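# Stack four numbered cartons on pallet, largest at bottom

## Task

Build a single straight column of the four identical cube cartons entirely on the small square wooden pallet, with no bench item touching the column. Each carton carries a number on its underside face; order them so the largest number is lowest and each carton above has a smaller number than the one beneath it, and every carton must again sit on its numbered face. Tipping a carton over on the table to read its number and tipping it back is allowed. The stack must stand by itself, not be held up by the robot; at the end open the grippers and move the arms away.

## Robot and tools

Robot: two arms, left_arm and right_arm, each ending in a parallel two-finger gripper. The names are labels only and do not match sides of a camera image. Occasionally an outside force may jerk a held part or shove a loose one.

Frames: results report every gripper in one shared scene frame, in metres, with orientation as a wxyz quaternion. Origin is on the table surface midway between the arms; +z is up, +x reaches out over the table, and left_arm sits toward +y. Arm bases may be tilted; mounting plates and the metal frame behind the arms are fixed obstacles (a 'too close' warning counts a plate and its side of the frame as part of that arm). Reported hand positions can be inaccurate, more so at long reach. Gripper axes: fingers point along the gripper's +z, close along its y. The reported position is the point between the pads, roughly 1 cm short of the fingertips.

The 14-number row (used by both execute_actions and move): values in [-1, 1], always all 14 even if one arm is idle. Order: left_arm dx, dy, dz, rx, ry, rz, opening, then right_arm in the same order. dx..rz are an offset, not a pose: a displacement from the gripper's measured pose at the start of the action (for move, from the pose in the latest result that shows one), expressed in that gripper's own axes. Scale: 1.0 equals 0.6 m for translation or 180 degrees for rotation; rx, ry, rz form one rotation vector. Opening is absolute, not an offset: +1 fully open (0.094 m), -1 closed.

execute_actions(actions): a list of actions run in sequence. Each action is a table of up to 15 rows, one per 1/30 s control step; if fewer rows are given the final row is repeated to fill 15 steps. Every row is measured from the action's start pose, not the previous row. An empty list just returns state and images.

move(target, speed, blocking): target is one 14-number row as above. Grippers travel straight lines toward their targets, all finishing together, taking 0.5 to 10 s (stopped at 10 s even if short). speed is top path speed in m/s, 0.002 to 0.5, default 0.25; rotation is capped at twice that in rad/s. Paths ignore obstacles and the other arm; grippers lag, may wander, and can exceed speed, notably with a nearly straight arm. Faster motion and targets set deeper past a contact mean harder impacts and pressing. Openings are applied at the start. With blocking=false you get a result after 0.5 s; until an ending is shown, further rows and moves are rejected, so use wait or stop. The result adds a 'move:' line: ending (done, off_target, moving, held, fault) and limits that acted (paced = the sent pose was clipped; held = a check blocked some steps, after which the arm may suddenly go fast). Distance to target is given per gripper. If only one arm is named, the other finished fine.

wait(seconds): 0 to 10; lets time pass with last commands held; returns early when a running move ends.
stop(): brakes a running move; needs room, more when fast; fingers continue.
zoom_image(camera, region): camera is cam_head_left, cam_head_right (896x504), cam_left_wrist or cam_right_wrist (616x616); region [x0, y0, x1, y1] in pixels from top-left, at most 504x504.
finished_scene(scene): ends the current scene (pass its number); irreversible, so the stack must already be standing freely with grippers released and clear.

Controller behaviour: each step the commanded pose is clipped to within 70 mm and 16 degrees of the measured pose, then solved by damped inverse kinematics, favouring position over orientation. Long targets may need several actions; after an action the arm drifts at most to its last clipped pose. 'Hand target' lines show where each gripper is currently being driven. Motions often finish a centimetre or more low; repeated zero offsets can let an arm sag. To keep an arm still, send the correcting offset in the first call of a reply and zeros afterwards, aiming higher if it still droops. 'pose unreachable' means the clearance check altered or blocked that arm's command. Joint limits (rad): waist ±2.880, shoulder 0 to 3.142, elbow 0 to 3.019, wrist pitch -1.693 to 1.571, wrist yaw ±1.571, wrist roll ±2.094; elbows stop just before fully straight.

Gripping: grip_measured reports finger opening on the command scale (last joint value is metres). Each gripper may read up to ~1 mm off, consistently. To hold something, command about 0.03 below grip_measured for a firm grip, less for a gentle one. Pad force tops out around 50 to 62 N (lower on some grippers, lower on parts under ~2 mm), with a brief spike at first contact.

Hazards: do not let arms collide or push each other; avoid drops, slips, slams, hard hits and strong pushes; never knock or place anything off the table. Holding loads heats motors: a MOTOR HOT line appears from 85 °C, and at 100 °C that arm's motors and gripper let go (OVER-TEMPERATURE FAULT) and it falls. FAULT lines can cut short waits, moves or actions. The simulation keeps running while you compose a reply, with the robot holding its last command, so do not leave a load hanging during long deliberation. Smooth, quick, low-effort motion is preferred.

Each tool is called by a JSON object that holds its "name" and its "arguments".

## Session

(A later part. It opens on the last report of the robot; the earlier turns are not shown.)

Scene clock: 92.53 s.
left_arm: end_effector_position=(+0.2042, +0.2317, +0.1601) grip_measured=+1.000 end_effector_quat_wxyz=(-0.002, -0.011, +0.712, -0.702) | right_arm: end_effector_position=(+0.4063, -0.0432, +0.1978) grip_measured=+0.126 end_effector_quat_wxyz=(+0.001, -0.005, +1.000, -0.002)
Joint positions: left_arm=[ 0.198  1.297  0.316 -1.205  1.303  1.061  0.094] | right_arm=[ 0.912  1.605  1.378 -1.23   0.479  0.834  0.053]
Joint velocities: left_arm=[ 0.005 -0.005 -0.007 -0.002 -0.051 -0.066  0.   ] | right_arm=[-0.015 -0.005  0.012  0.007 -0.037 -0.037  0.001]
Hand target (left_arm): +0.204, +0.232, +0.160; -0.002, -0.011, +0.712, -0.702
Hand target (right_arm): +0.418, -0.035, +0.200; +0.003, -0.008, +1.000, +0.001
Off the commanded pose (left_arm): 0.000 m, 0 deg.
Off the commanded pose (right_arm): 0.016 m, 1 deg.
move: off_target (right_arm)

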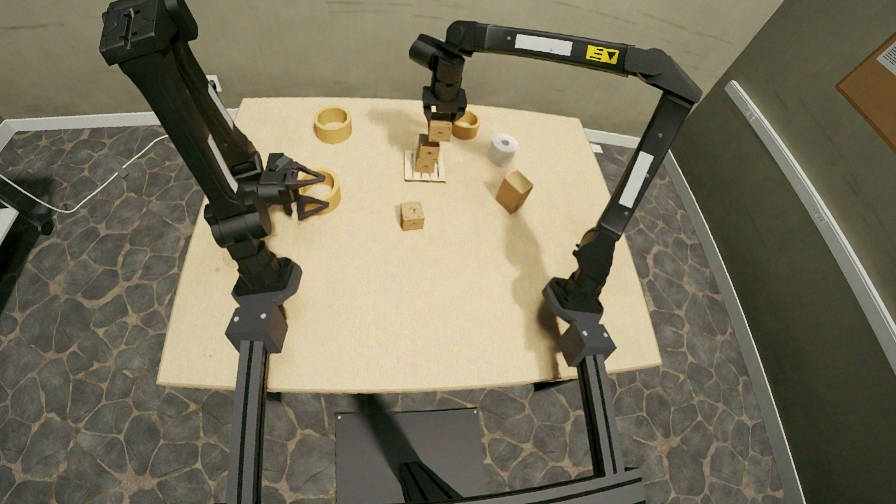

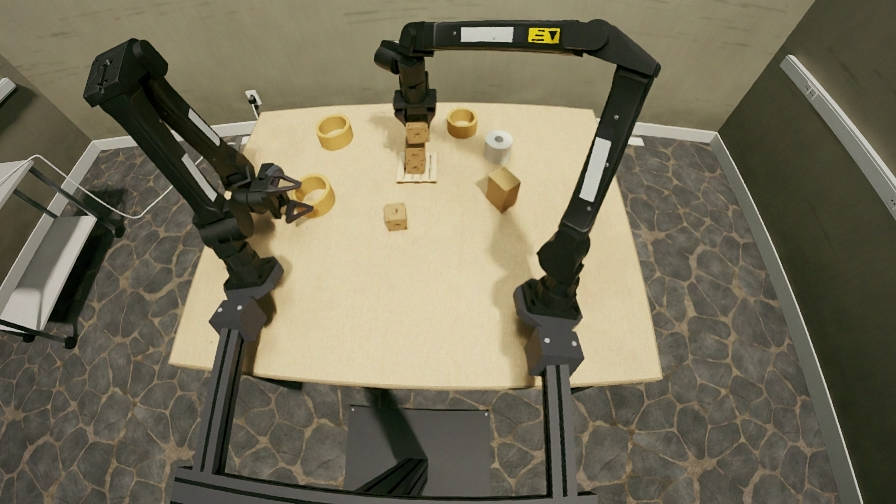

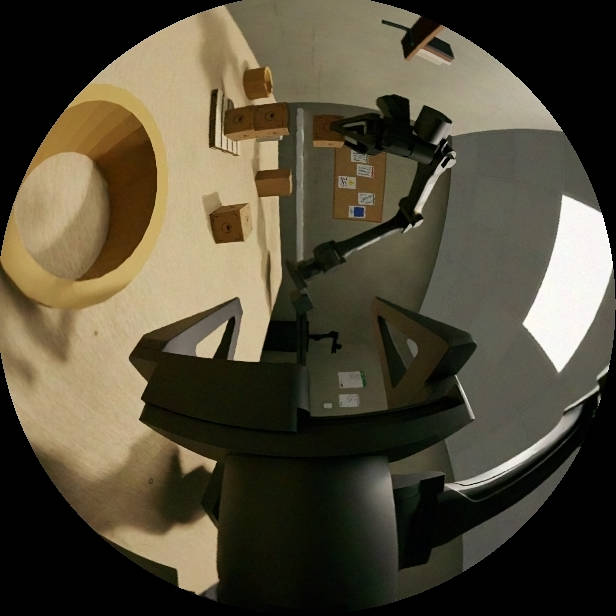

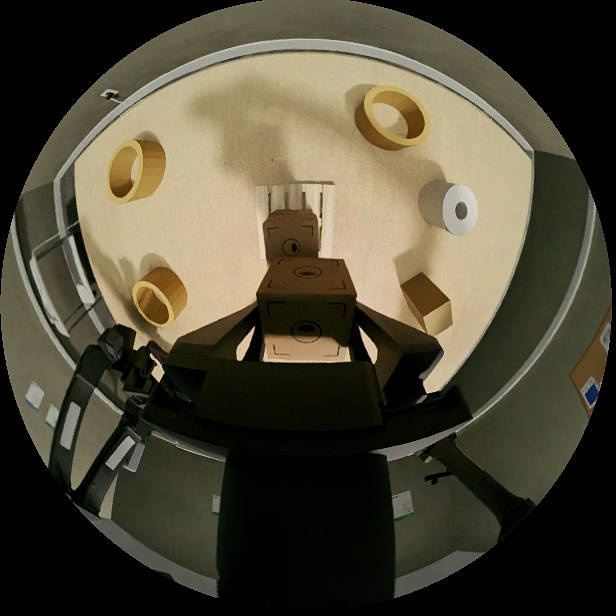

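{"name": "move", "arguments": {"target": [0,0,0,0,0,0,1,-0.033,0.022,0.065,0,0,0,0.08], "speed": 0.06}}

{"name": "zoom_image", "arguments": {"camera": "cam_left_wrist", "region": [210,60,370,180]}}

{"name": "zoom_image", "arguments": {"camera": "cam_right_wrist", "region": [228,180,388,300]}}

Scene clock: 93.87 s.
left_arm: end_effector_position=(+0.2042, +0.2317, +0.1601) grip_measured=+1.000 end_effector_quat_wxyz=(-0.002, -0.011, +0.712, -0.702) | right_arm: end_effector_position=(+0.4153, -0.0335, +0.1634) grip_measured=+0.126 end_effector_quat_wxyz=(-0.001, -0.007, +1.000, -0.004)
Joint positions: left_arm=[ 0.198  1.297  0.316 -1.205  1.303  1.061  0.094] | right_arm=[ 0.88   1.667  1.378 -1.158  0.475  0.797  0.053]
Joint velocities: left_arm=[ 0.005 -0.015 -0.007 -0.012  0.007 -0.081  0.   ] | right_arm=[ 0.005 -0.005 -0.012 -0.007  0.051  0.051 -0.002]
Hand target (left_arm): +0.204, +0.232, +0.160; -0.002, -0.011, +0.712, -0.702
Hand target (right_arm): +0.427, -0.030, +0.159; +0.001, -0.005, +1.000, -0.002
Off the commanded pose (left_arm): 0.000 m, 0 deg.
Off the commanded pose (right_arm): 0.012 m, 0 deg.
move: off_target (right_arm)

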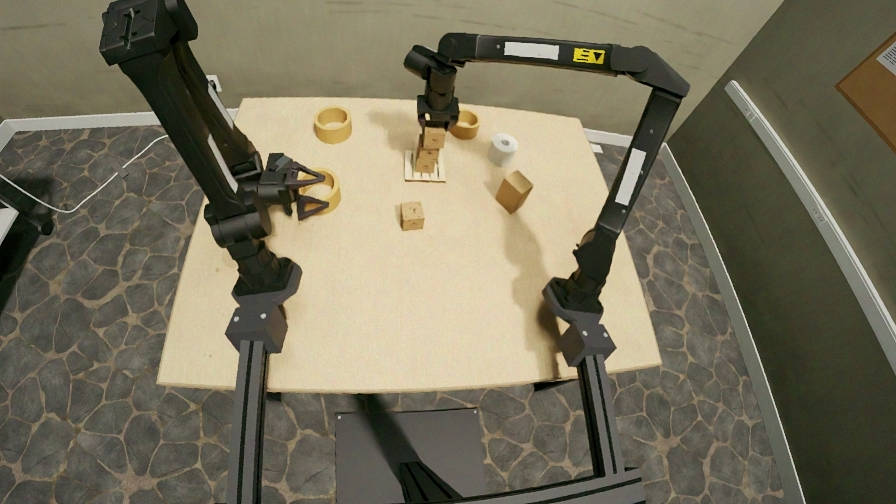

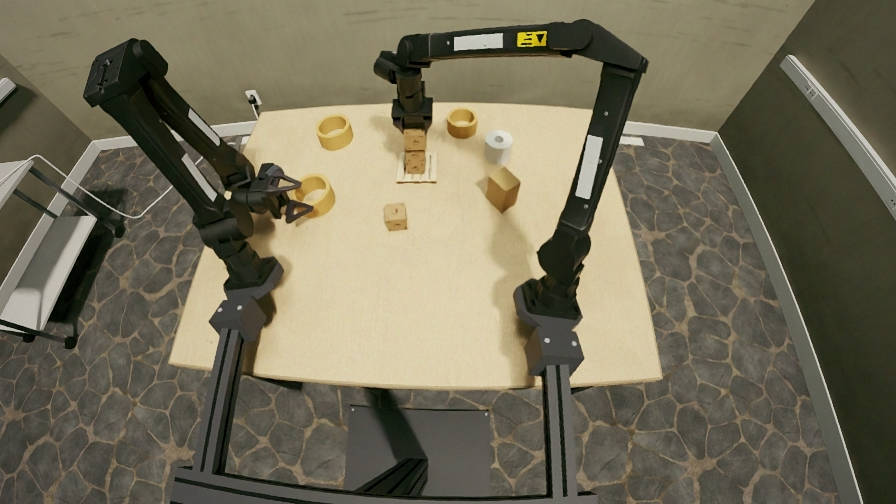

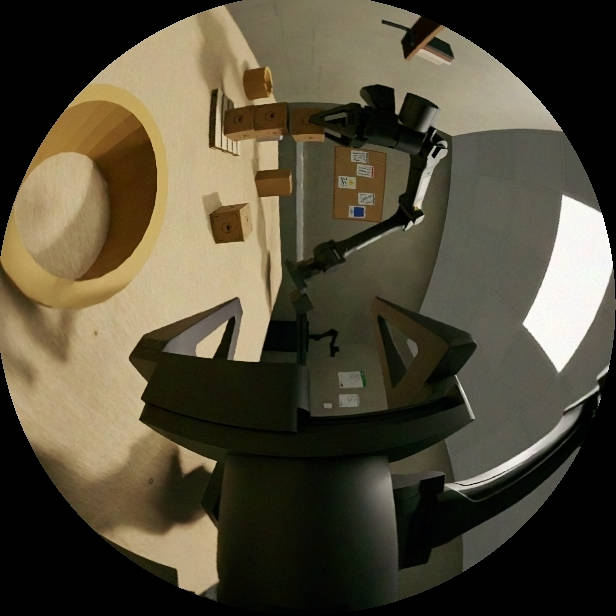

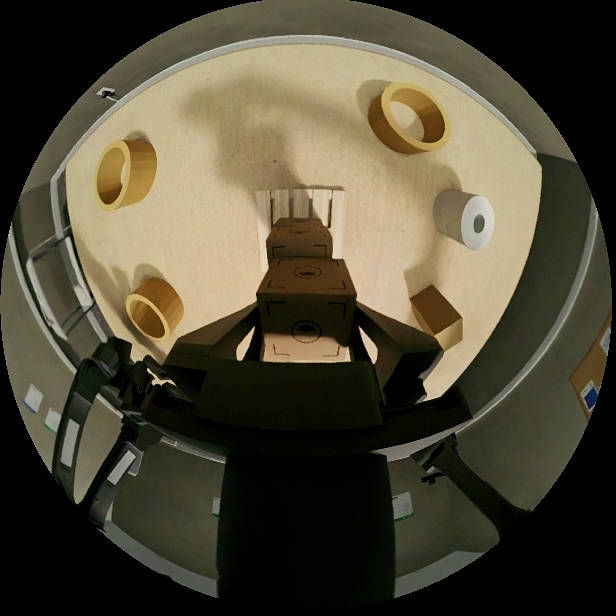

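Region (210, 60, 370, 180) of cam_left_wrist's 616x616 image, scaled by 3.150, with more detail than that image has; it fills the top 378 rows of this view, and the rest is white.

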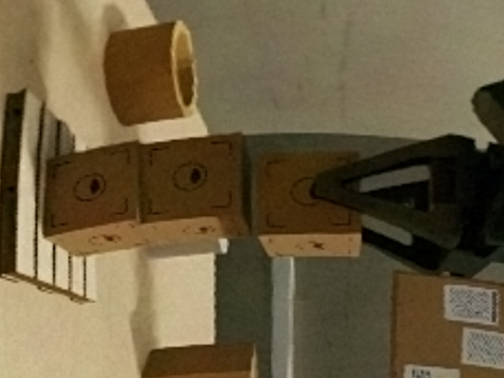

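Region (228, 180, 388, 300) of cam_right_wrist's 616x616 image, scaled by 3.150, with more detail than that image has; it fills the top 378 rows of this view, and the rest is white.

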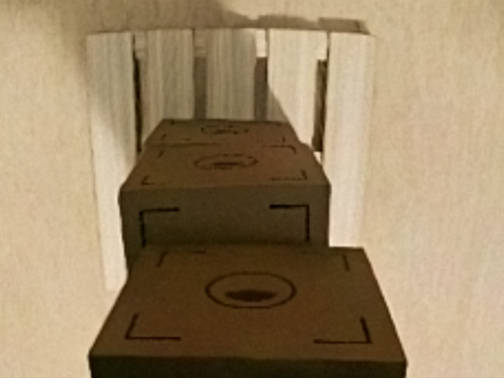

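Need +X ~14 mm, +Y ~6 mm.

{"name": "move", "arguments": {"target": [0,0,0,0,0,0,1,-0.042,0.018,-0.01,0,0,0,0.08], "speed": 0.04}}

{"name": "zoom_image", "arguments": {"camera": "cam_left_wrist", "region": [210,60,370,180]}}

{"name": "zoom_image", "arguments": {"camera": "cam_right_wrist", "region": [228,180,388,300]}}

Scene clock: 95.13 s.
left_arm: end_effector_position=(+0.2042, +0.2317, +0.1601) grip_measured=+1.000 end_effector_quat_wxyz=(-0.002, -0.011, +0.712, -0.702) | right_arm: end_effector_position=(+0.4247, -0.0283, +0.1697) grip_measured=+0.126 end_effector_quat_wxyz=(-0.003, -0.009, +1.000, -0.006)
Joint positions: left_arm=[ 0.198  1.297  0.316 -1.205  1.303  1.061  0.094] | right_arm=[ 0.88   1.688  1.429 -1.194  0.475  0.795  0.053]
Joint velocities: left_arm=[-0.005 -0.015  0.012 -0.017 -0.081 -0.11   0.   ] | right_arm=[-0.005 -0.005 -0.022 -0.007 -0.007 -0.007 -0.001]
Hand target (left_arm): +0.204, +0.232, +0.160; -0.002, -0.011, +0.712, -0.702
Hand target (right_arm): +0.440, -0.023, +0.170; -0.001, -0.007, +1.000, -0.004
Off the commanded pose (left_arm): 0.000 m, 0 deg.
Off the commanded pose (right_arm): 0.017 m, 0 deg.
move: off_target (right_arm)

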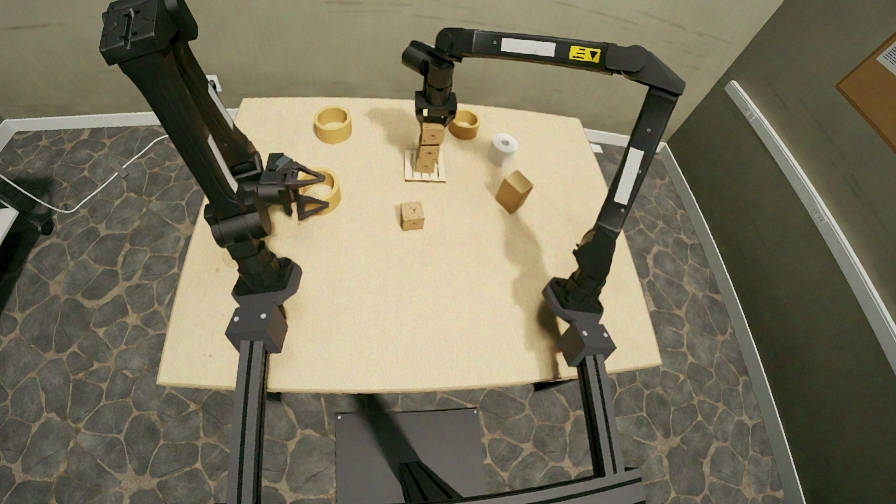

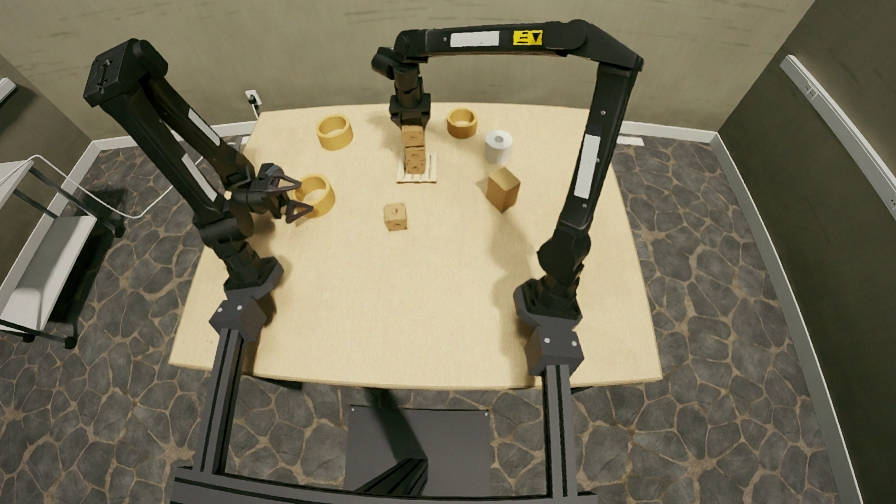

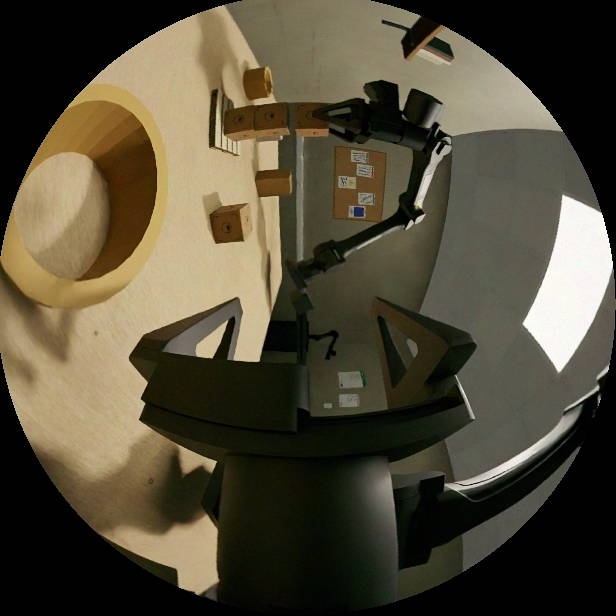

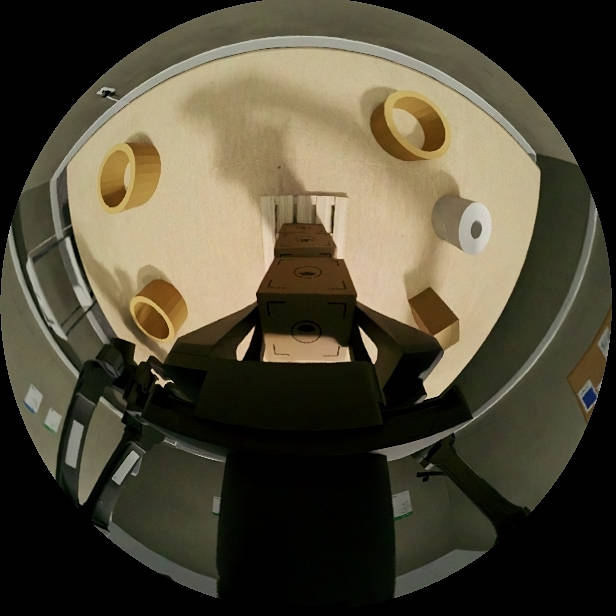

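Region (210, 60, 370, 180) of cam_left_wrist's 616x616 image, scaled by 3.150, with more detail than that image has; it fills the top 378 rows of this view, and the rest is white.

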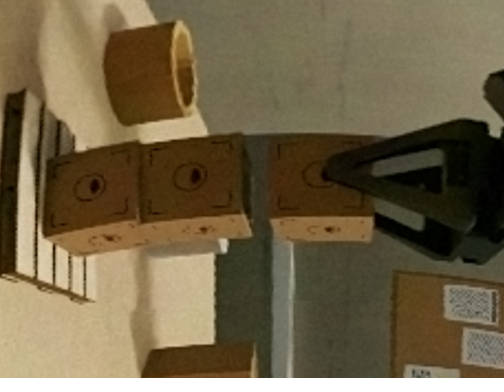

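Region (228, 180, 388, 300) of cam_right_wrist's 616x616 image, scaled by 3.150, with more detail than that image has; it fills the top 378 rows of this view, and the rest is white.

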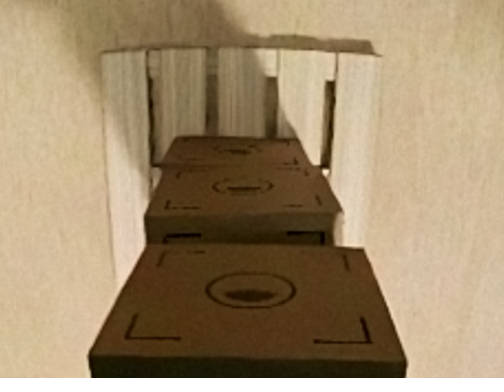

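{"name": "move", "arguments": {"target": [0,0,0,0,0,0,1,0,0,0.045,0,0,0.005,0.08], "speed": 0.04}}

{"name": "zoom_image", "arguments": {"camera": "cam_left_wrist", "region": [210,60,370,180]}}

{"name": "zoom_image", "arguments": {"camera": "cam_right_wrist", "region": [228,180,388,300]}}

Scene clock: 96.40 s.
left_arm: end_effector_position=(+0.2042, +0.2317, +0.1601) grip_measured=+1.000 end_effector_quat_wxyz=(-0.002, -0.011, +0.712, -0.702) | right_arm: end_effector_position=(+0.4263, -0.0263, +0.1586) grip_measured=+0.126 end_effector_quat_wxyz=(+0.006, +0.003, +1.000, +0.003)
Joint positions: left_arm=[ 0.198  1.297  0.316 -1.205  1.303  1.061  0.094] | right_arm=[ 0.87   1.688  1.4   -1.133  0.473  0.795  0.053]
Joint velocities: left_arm=[-0.005 -0.005 -0.007  0.027  0.007 -0.081  0.   ] | right_arm=[-0.005 -0.005 -0.012 -0.002 -0.037 -0.022 -0.   ]
Hand target (left_arm): +0.204, +0.232, +0.160; -0.002, -0.011, +0.712, -0.702
Hand target (right_arm): +0.425, -0.029, +0.143; -0.003, -0.001, +1.000, -0.006
Off the commanded pose (left_arm): 0.000 m, 0 deg.
Off the commanded pose (right_arm): 0.016 m, 2 deg.
move: off_target (right_arm)

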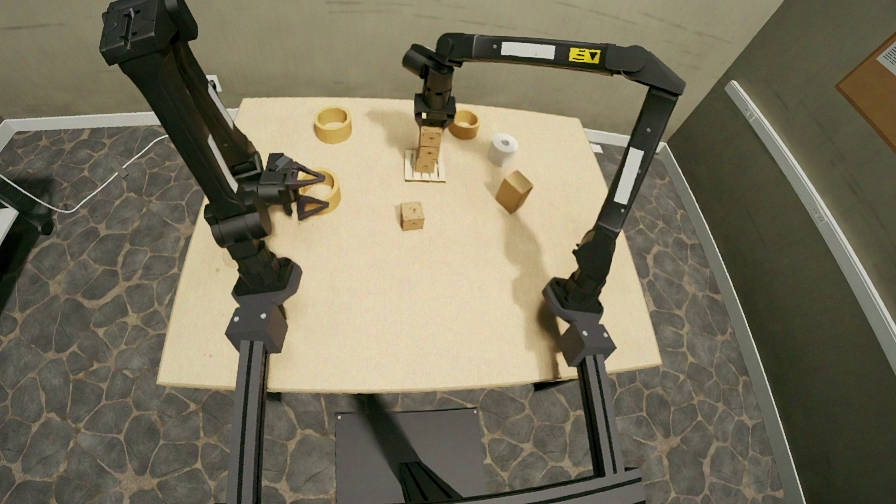

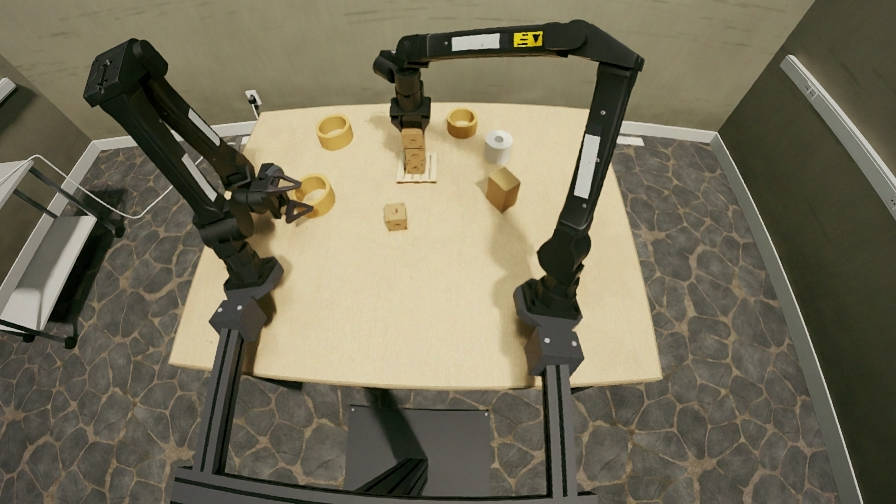

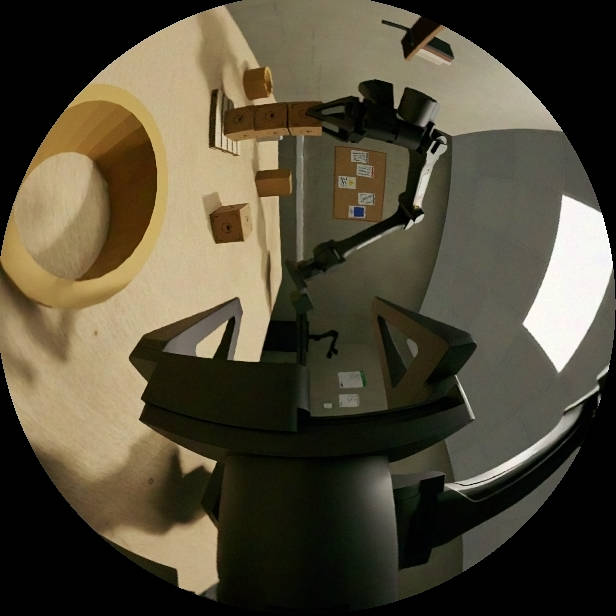

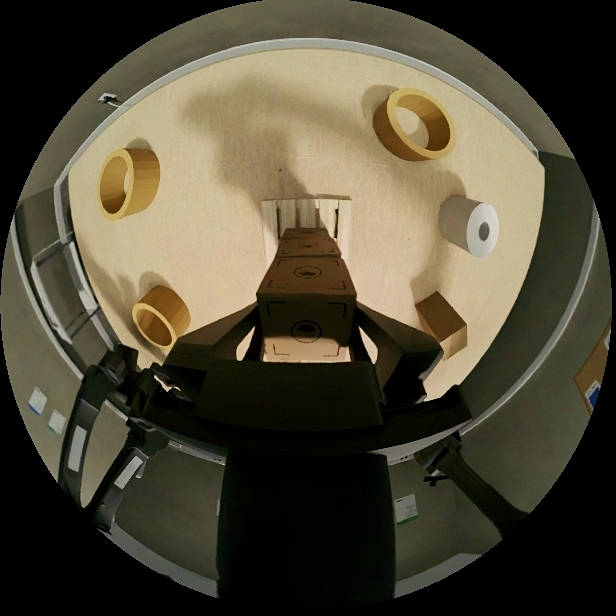

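Region (210, 60, 370, 180) of cam_left_wrist's 616x616 image, scaled by 3.150, with more detail than that image has; it fills the top 378 rows of this view, and the rest is white.

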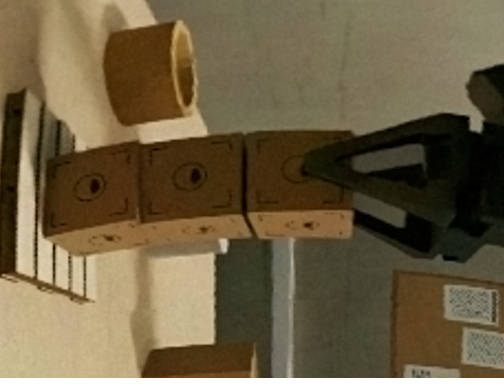

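Region (228, 180, 388, 300) of cam_right_wrist's 616x616 image, scaled by 3.150, with more detail than that image has; it fills the top 378 rows of this view, and the rest is white.

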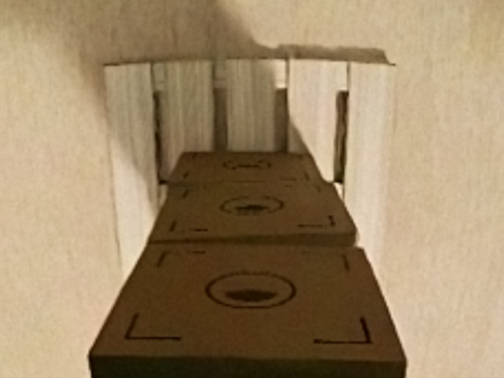

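{"name": "execute_actions", "arguments": {"actions": [[[0,0,0,0,0,0,1,0.004,-0.008,0.032,0,0,0,0.08]],[[0,0,0,0,0,0,1,0,0,0,0,0,0,1]]]}}

{"name": "move", "arguments": {"target": [0,0,0,0,0,0,1,-0.01,0.015,-0.12,0,0,0,1]}}

{"name": "move", "arguments": {"target": [0,0,0,0,0,0,1,0.31,0.09,0,0,0,0,1]}}

{"name": "move", "arguments": {"target": [0,0,0,0,0,0,1,0,0,0.17,0,0,0,1]}}

Scene clock: 97.63 s.
left_arm: end_effector_position=(+0.2042, +0.2317, +0.1601) grip_measured=+1.000 end_effector_quat_wxyz=(-0.002, -0.011, +0.712, -0.702) | right_arm: end_effector_position=(+0.4268, -0.0222, +0.1540) grip_measured=+1.000 end_effector_quat_wxyz=(+0.013, +0.006, +1.000, +0.013)
Joint positions: left_arm=[ 0.198  1.297  0.316 -1.205  1.303  1.061  0.094] | right_arm=[ 0.869  1.686  1.383 -1.088  0.468  0.788  0.094]
Joint velocities: left_arm=[-0.005 -0.005 -0.002 -0.007 -0.125  0.007  0.   ] | right_arm=[ 0.005 -0.005 -0.012  0.002  0.022 -0.037  0.   ]
Hand target (left_arm): +0.204, +0.232, +0.160; -0.002, -0.011, +0.712, -0.702
Hand target (right_arm): +0.427, -0.022, +0.154; +0.013, +0.006, +1.000, +0.013
Off the commanded pose (left_arm): 0.000 m, 0 deg.
Off the commanded pose (right_arm): 0.000 m, 0 deg.

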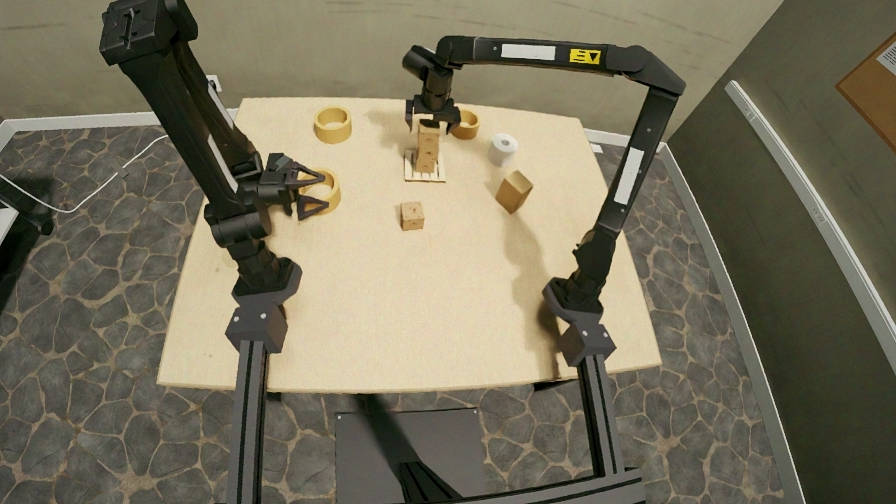

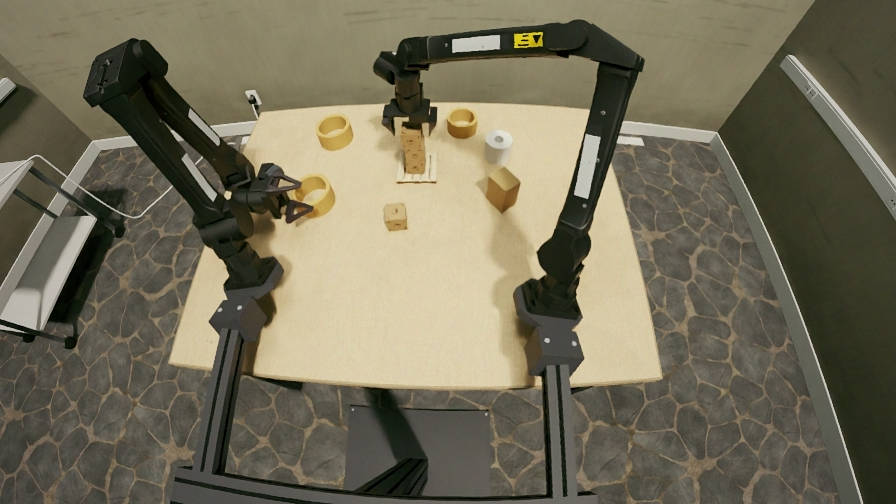

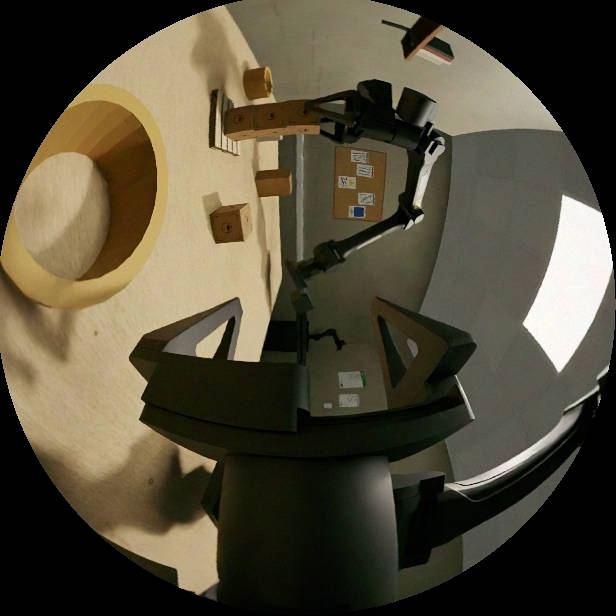

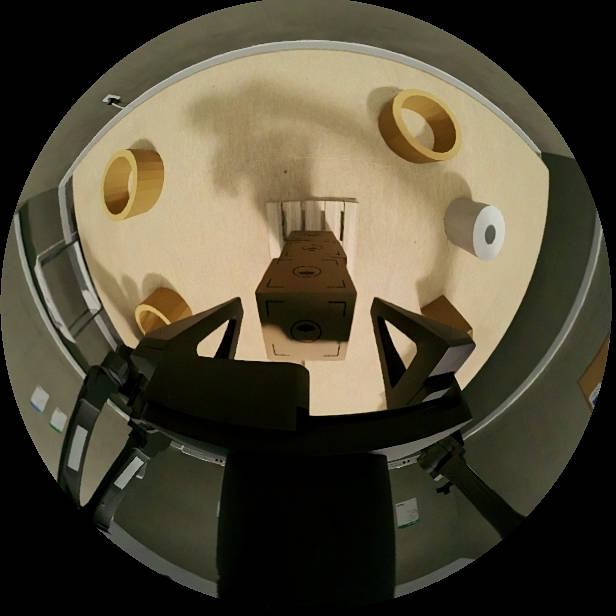

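Scene clock: 98.53 s.
left_arm: end_effector_position=(+0.2042, +0.2317, +0.1601) grip_measured=+1.000 end_effector_quat_wxyz=(-0.002, -0.011, +0.712, -0.702) | right_arm: end_effector_position=(+0.4167, -0.0198, +0.2077) grip_measured=+1.000 end_effector_quat_wxyz=(-0.000, -0.010, +1.000, -0.002)
Joint positions: left_arm=[ 0.198  1.297  0.316 -1.205  1.303  1.061  0.094] | right_arm=[ 0.933  1.664  1.474 -1.279  0.479  0.849  0.094]
Joint velocities: left_arm=[-0.015 -0.005 -0.002 -0.002  0.081  0.022  0.   ] | right_arm=[-0.015 -0.005  0.007 -0.007  0.007 -0.051  0.   ]
Hand target (left_arm): +0.204, +0.232, +0.160; -0.002, -0.011, +0.712, -0.702
Hand target (right_arm): +0.430, -0.015, +0.226; +0.013, +0.006, +1.000, +0.013
Off the commanded pose (left_arm): 0.000 m, 0 deg.
Off the commanded pose (right_arm): 0.024 m, 3 deg.
move: off_target (right_arm)

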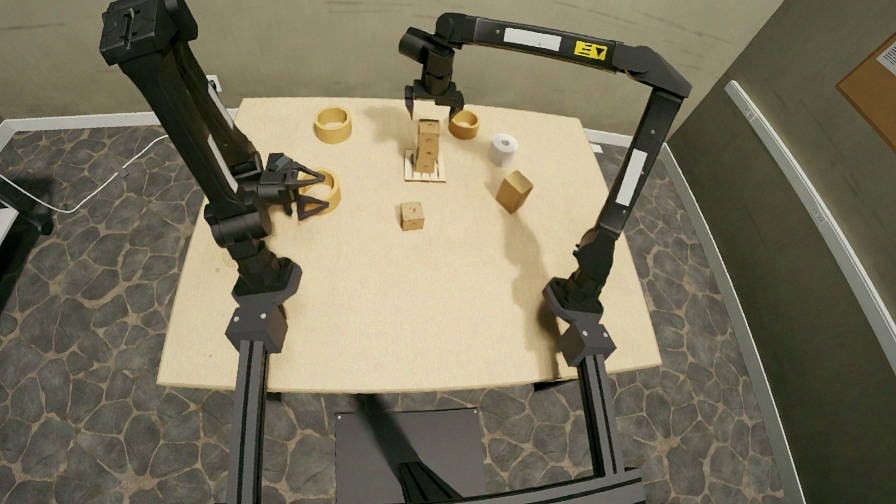

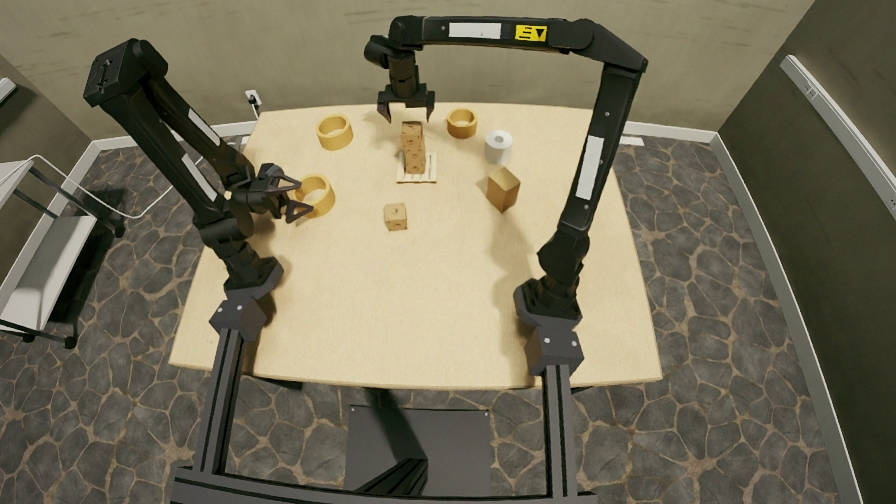

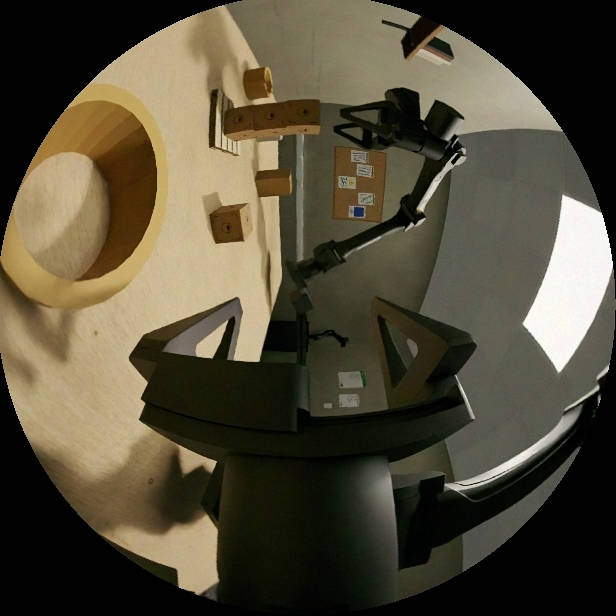

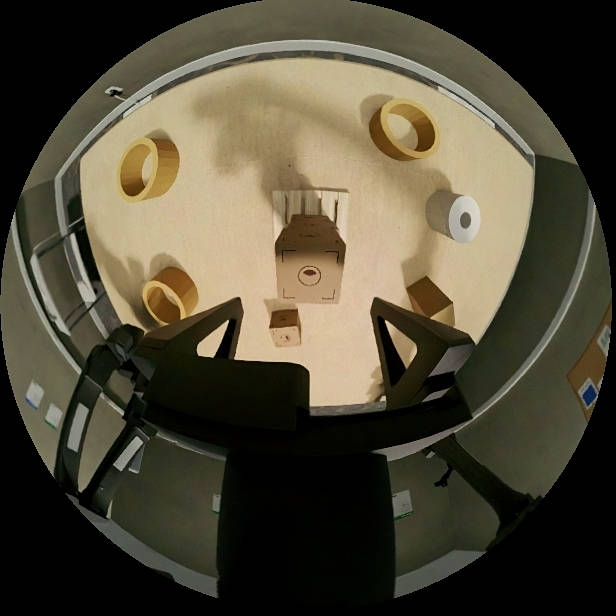

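Scene clock: 99.90 s.
left_arm: end_effector_position=(+0.2042, +0.2317, +0.1601) grip_measured=+1.000 end_effector_quat_wxyz=(-0.002, -0.011, +0.712, -0.702) | right_arm: end_effector_position=(+0.2309, +0.0302, +0.2063) grip_measured=+1.000 end_effector_quat_wxyz=(-0.000, -0.020, +1.000, -0.006)
Joint positions: left_arm=[ 0.198  1.297  0.316 -1.205  1.303  1.061  0.094] | right_arm=[ 1.275  1.658  1.219 -1.22   0.485  1.22   0.094]
Joint velocities: left_arm=[-0.015 -0.005  0.007  0.007 -0.007  0.022  0.   ] | right_arm=[ 0.005 -0.005 -0.012  0.002 -0.037  0.022  0.   ]
Hand target (left_arm): +0.204, +0.232, +0.160; -0.002, -0.011, +0.712, -0.702
Hand target (right_arm): +0.231, +0.030, +0.204; +0.000, -0.010, +1.000, -0.006
Off the commanded pose (left_arm): 0.000 m, 0 deg.
Off the commanded pose (right_arm): 0.002 m, 1 deg.
move: done

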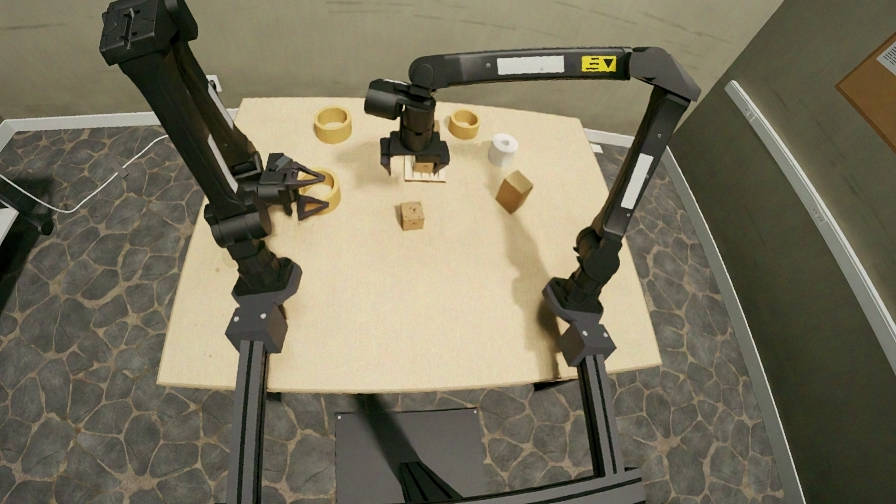

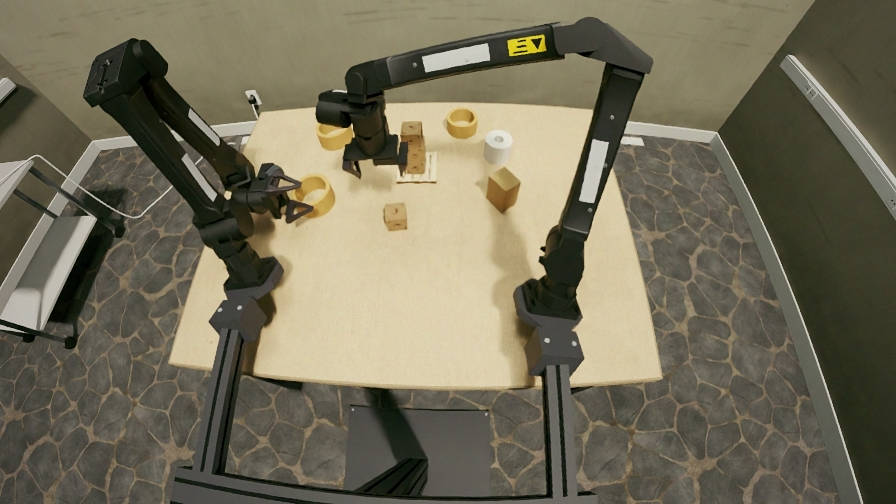

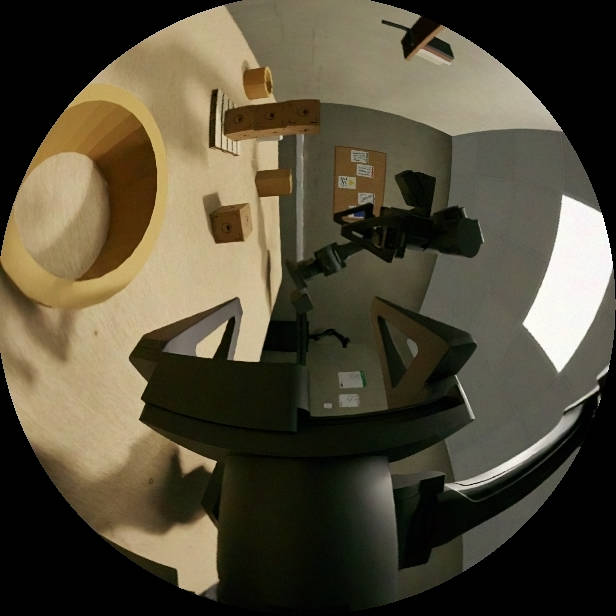

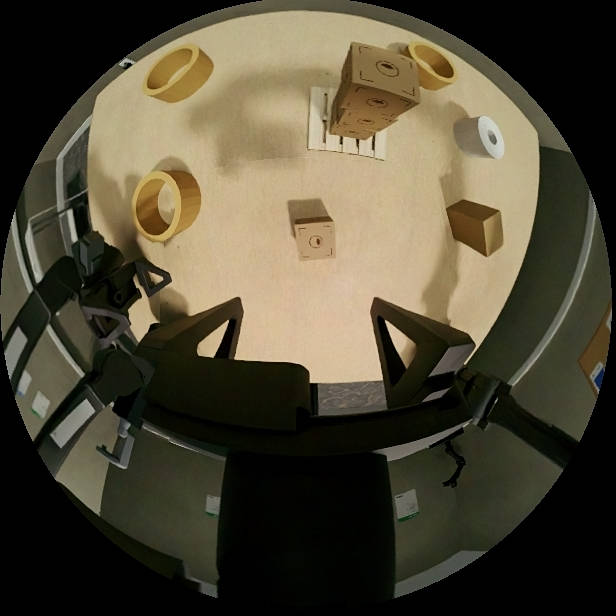

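Scene clock: 100.80 s.
left_arm: end_effector_position=(+0.2042, +0.2317, +0.1601) grip_measured=+1.000 end_effector_quat_wxyz=(-0.002, -0.011, +0.712, -0.702) | right_arm: end_effector_position=(+0.2315, +0.0303, +0.1102) grip_measured=+1.000 end_effector_quat_wxyz=(-0.000, -0.014, +1.000, -0.002)
Joint positions: left_arm=[ 0.198  1.297  0.316 -1.205  1.303  1.061  0.094] | right_arm=[ 1.176  1.754  1.091 -0.935  0.488  1.115  0.094]
Joint velocities: left_arm=[-0.015 -0.015  0.002 -0.007 -0.051 -0.007  0.   ] | right_arm=[-0.005 -0.015  0.022 -0.002  0.037  0.037  0.   ]
Hand target (left_arm): +0.204, +0.232, +0.160; -0.002, -0.011, +0.712, -0.702
Hand target (right_arm): +0.232, +0.029, +0.105; -0.001, -0.019, +1.000, -0.005
Off the commanded pose (left_arm): 0.000 m, 0 deg.
Off the commanded pose (right_arm): 0.006 m, 1 deg.
move: done

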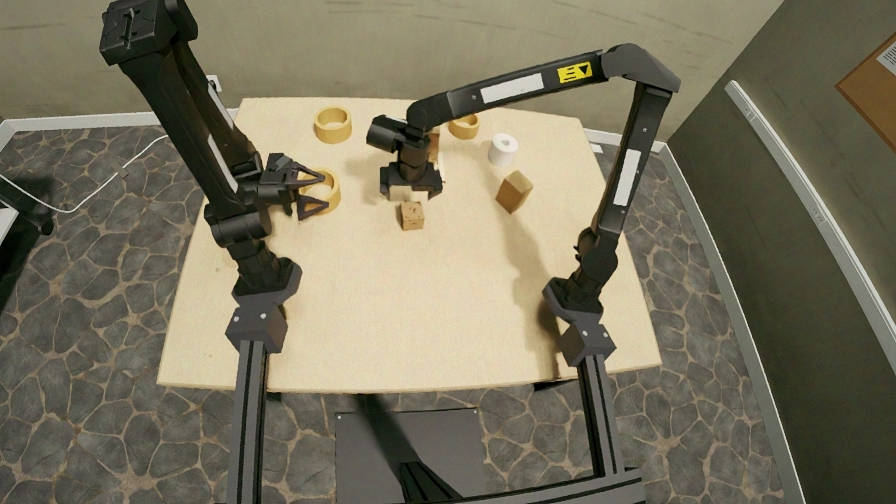

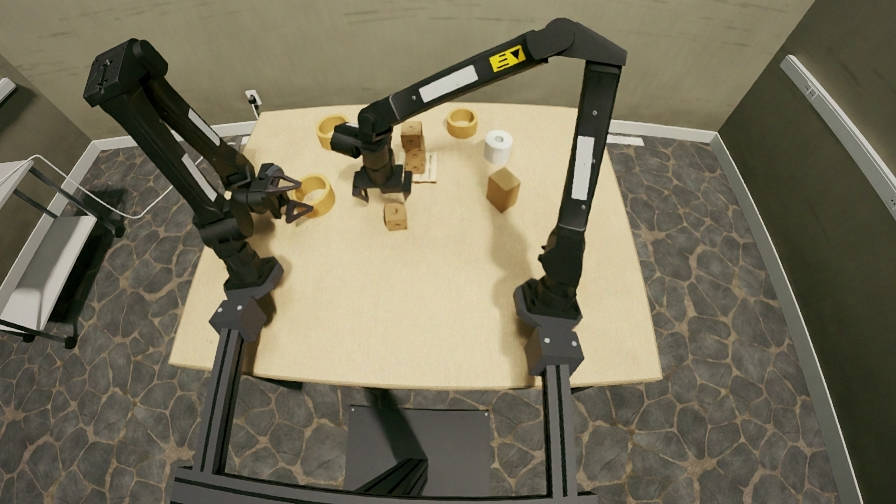

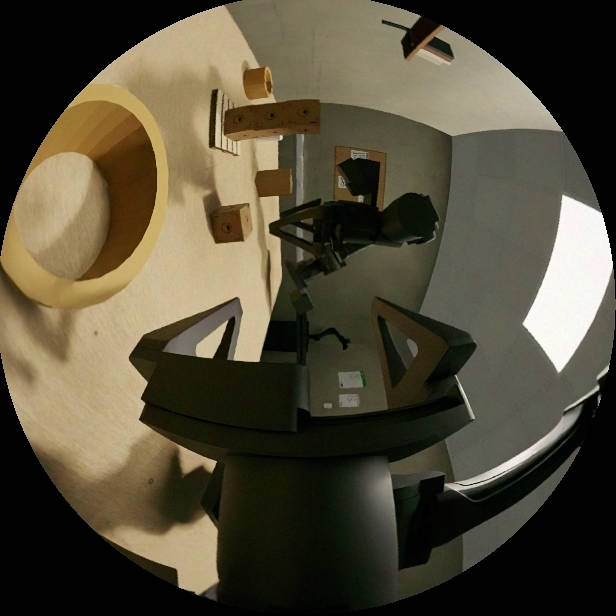

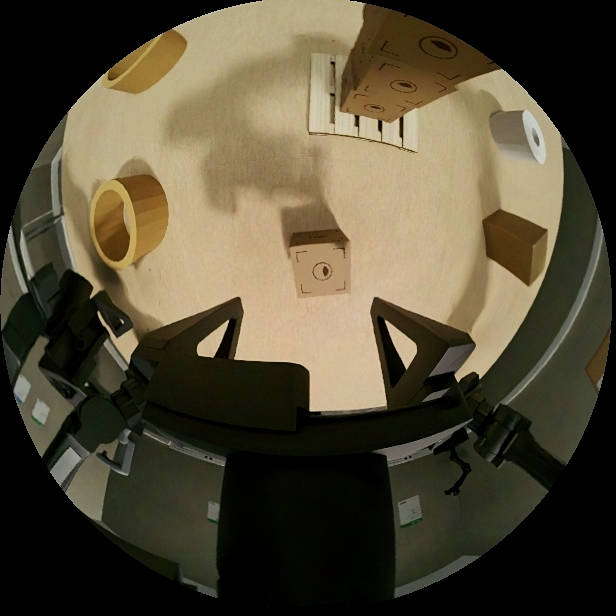

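{"name": "zoom_image", "arguments": {"camera": "cam_head_right", "region": [380,110,460,190]}}

{"name": "zoom_image", "arguments": {"camera": "cam_right_wrist", "region": [300,0,500,160]}}

Region (380, 110, 460, 190) of cam_head_right's 896x504 image, scaled by 6.300, with more detail than that image has.

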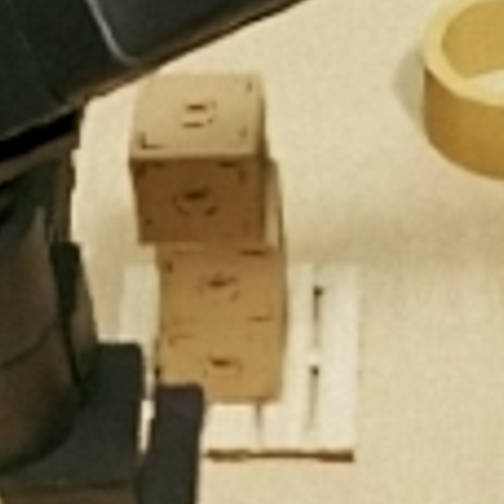

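Region (300, 0, 500, 160) of cam_right_wrist's 616x616 image, scaled by 2.520, with more detail than that image has; it fills the top 403 rows of this view, and the rest is white.

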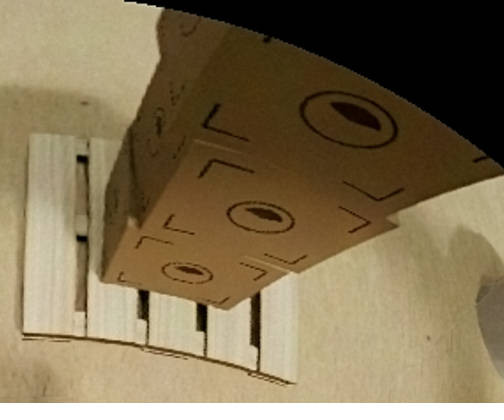

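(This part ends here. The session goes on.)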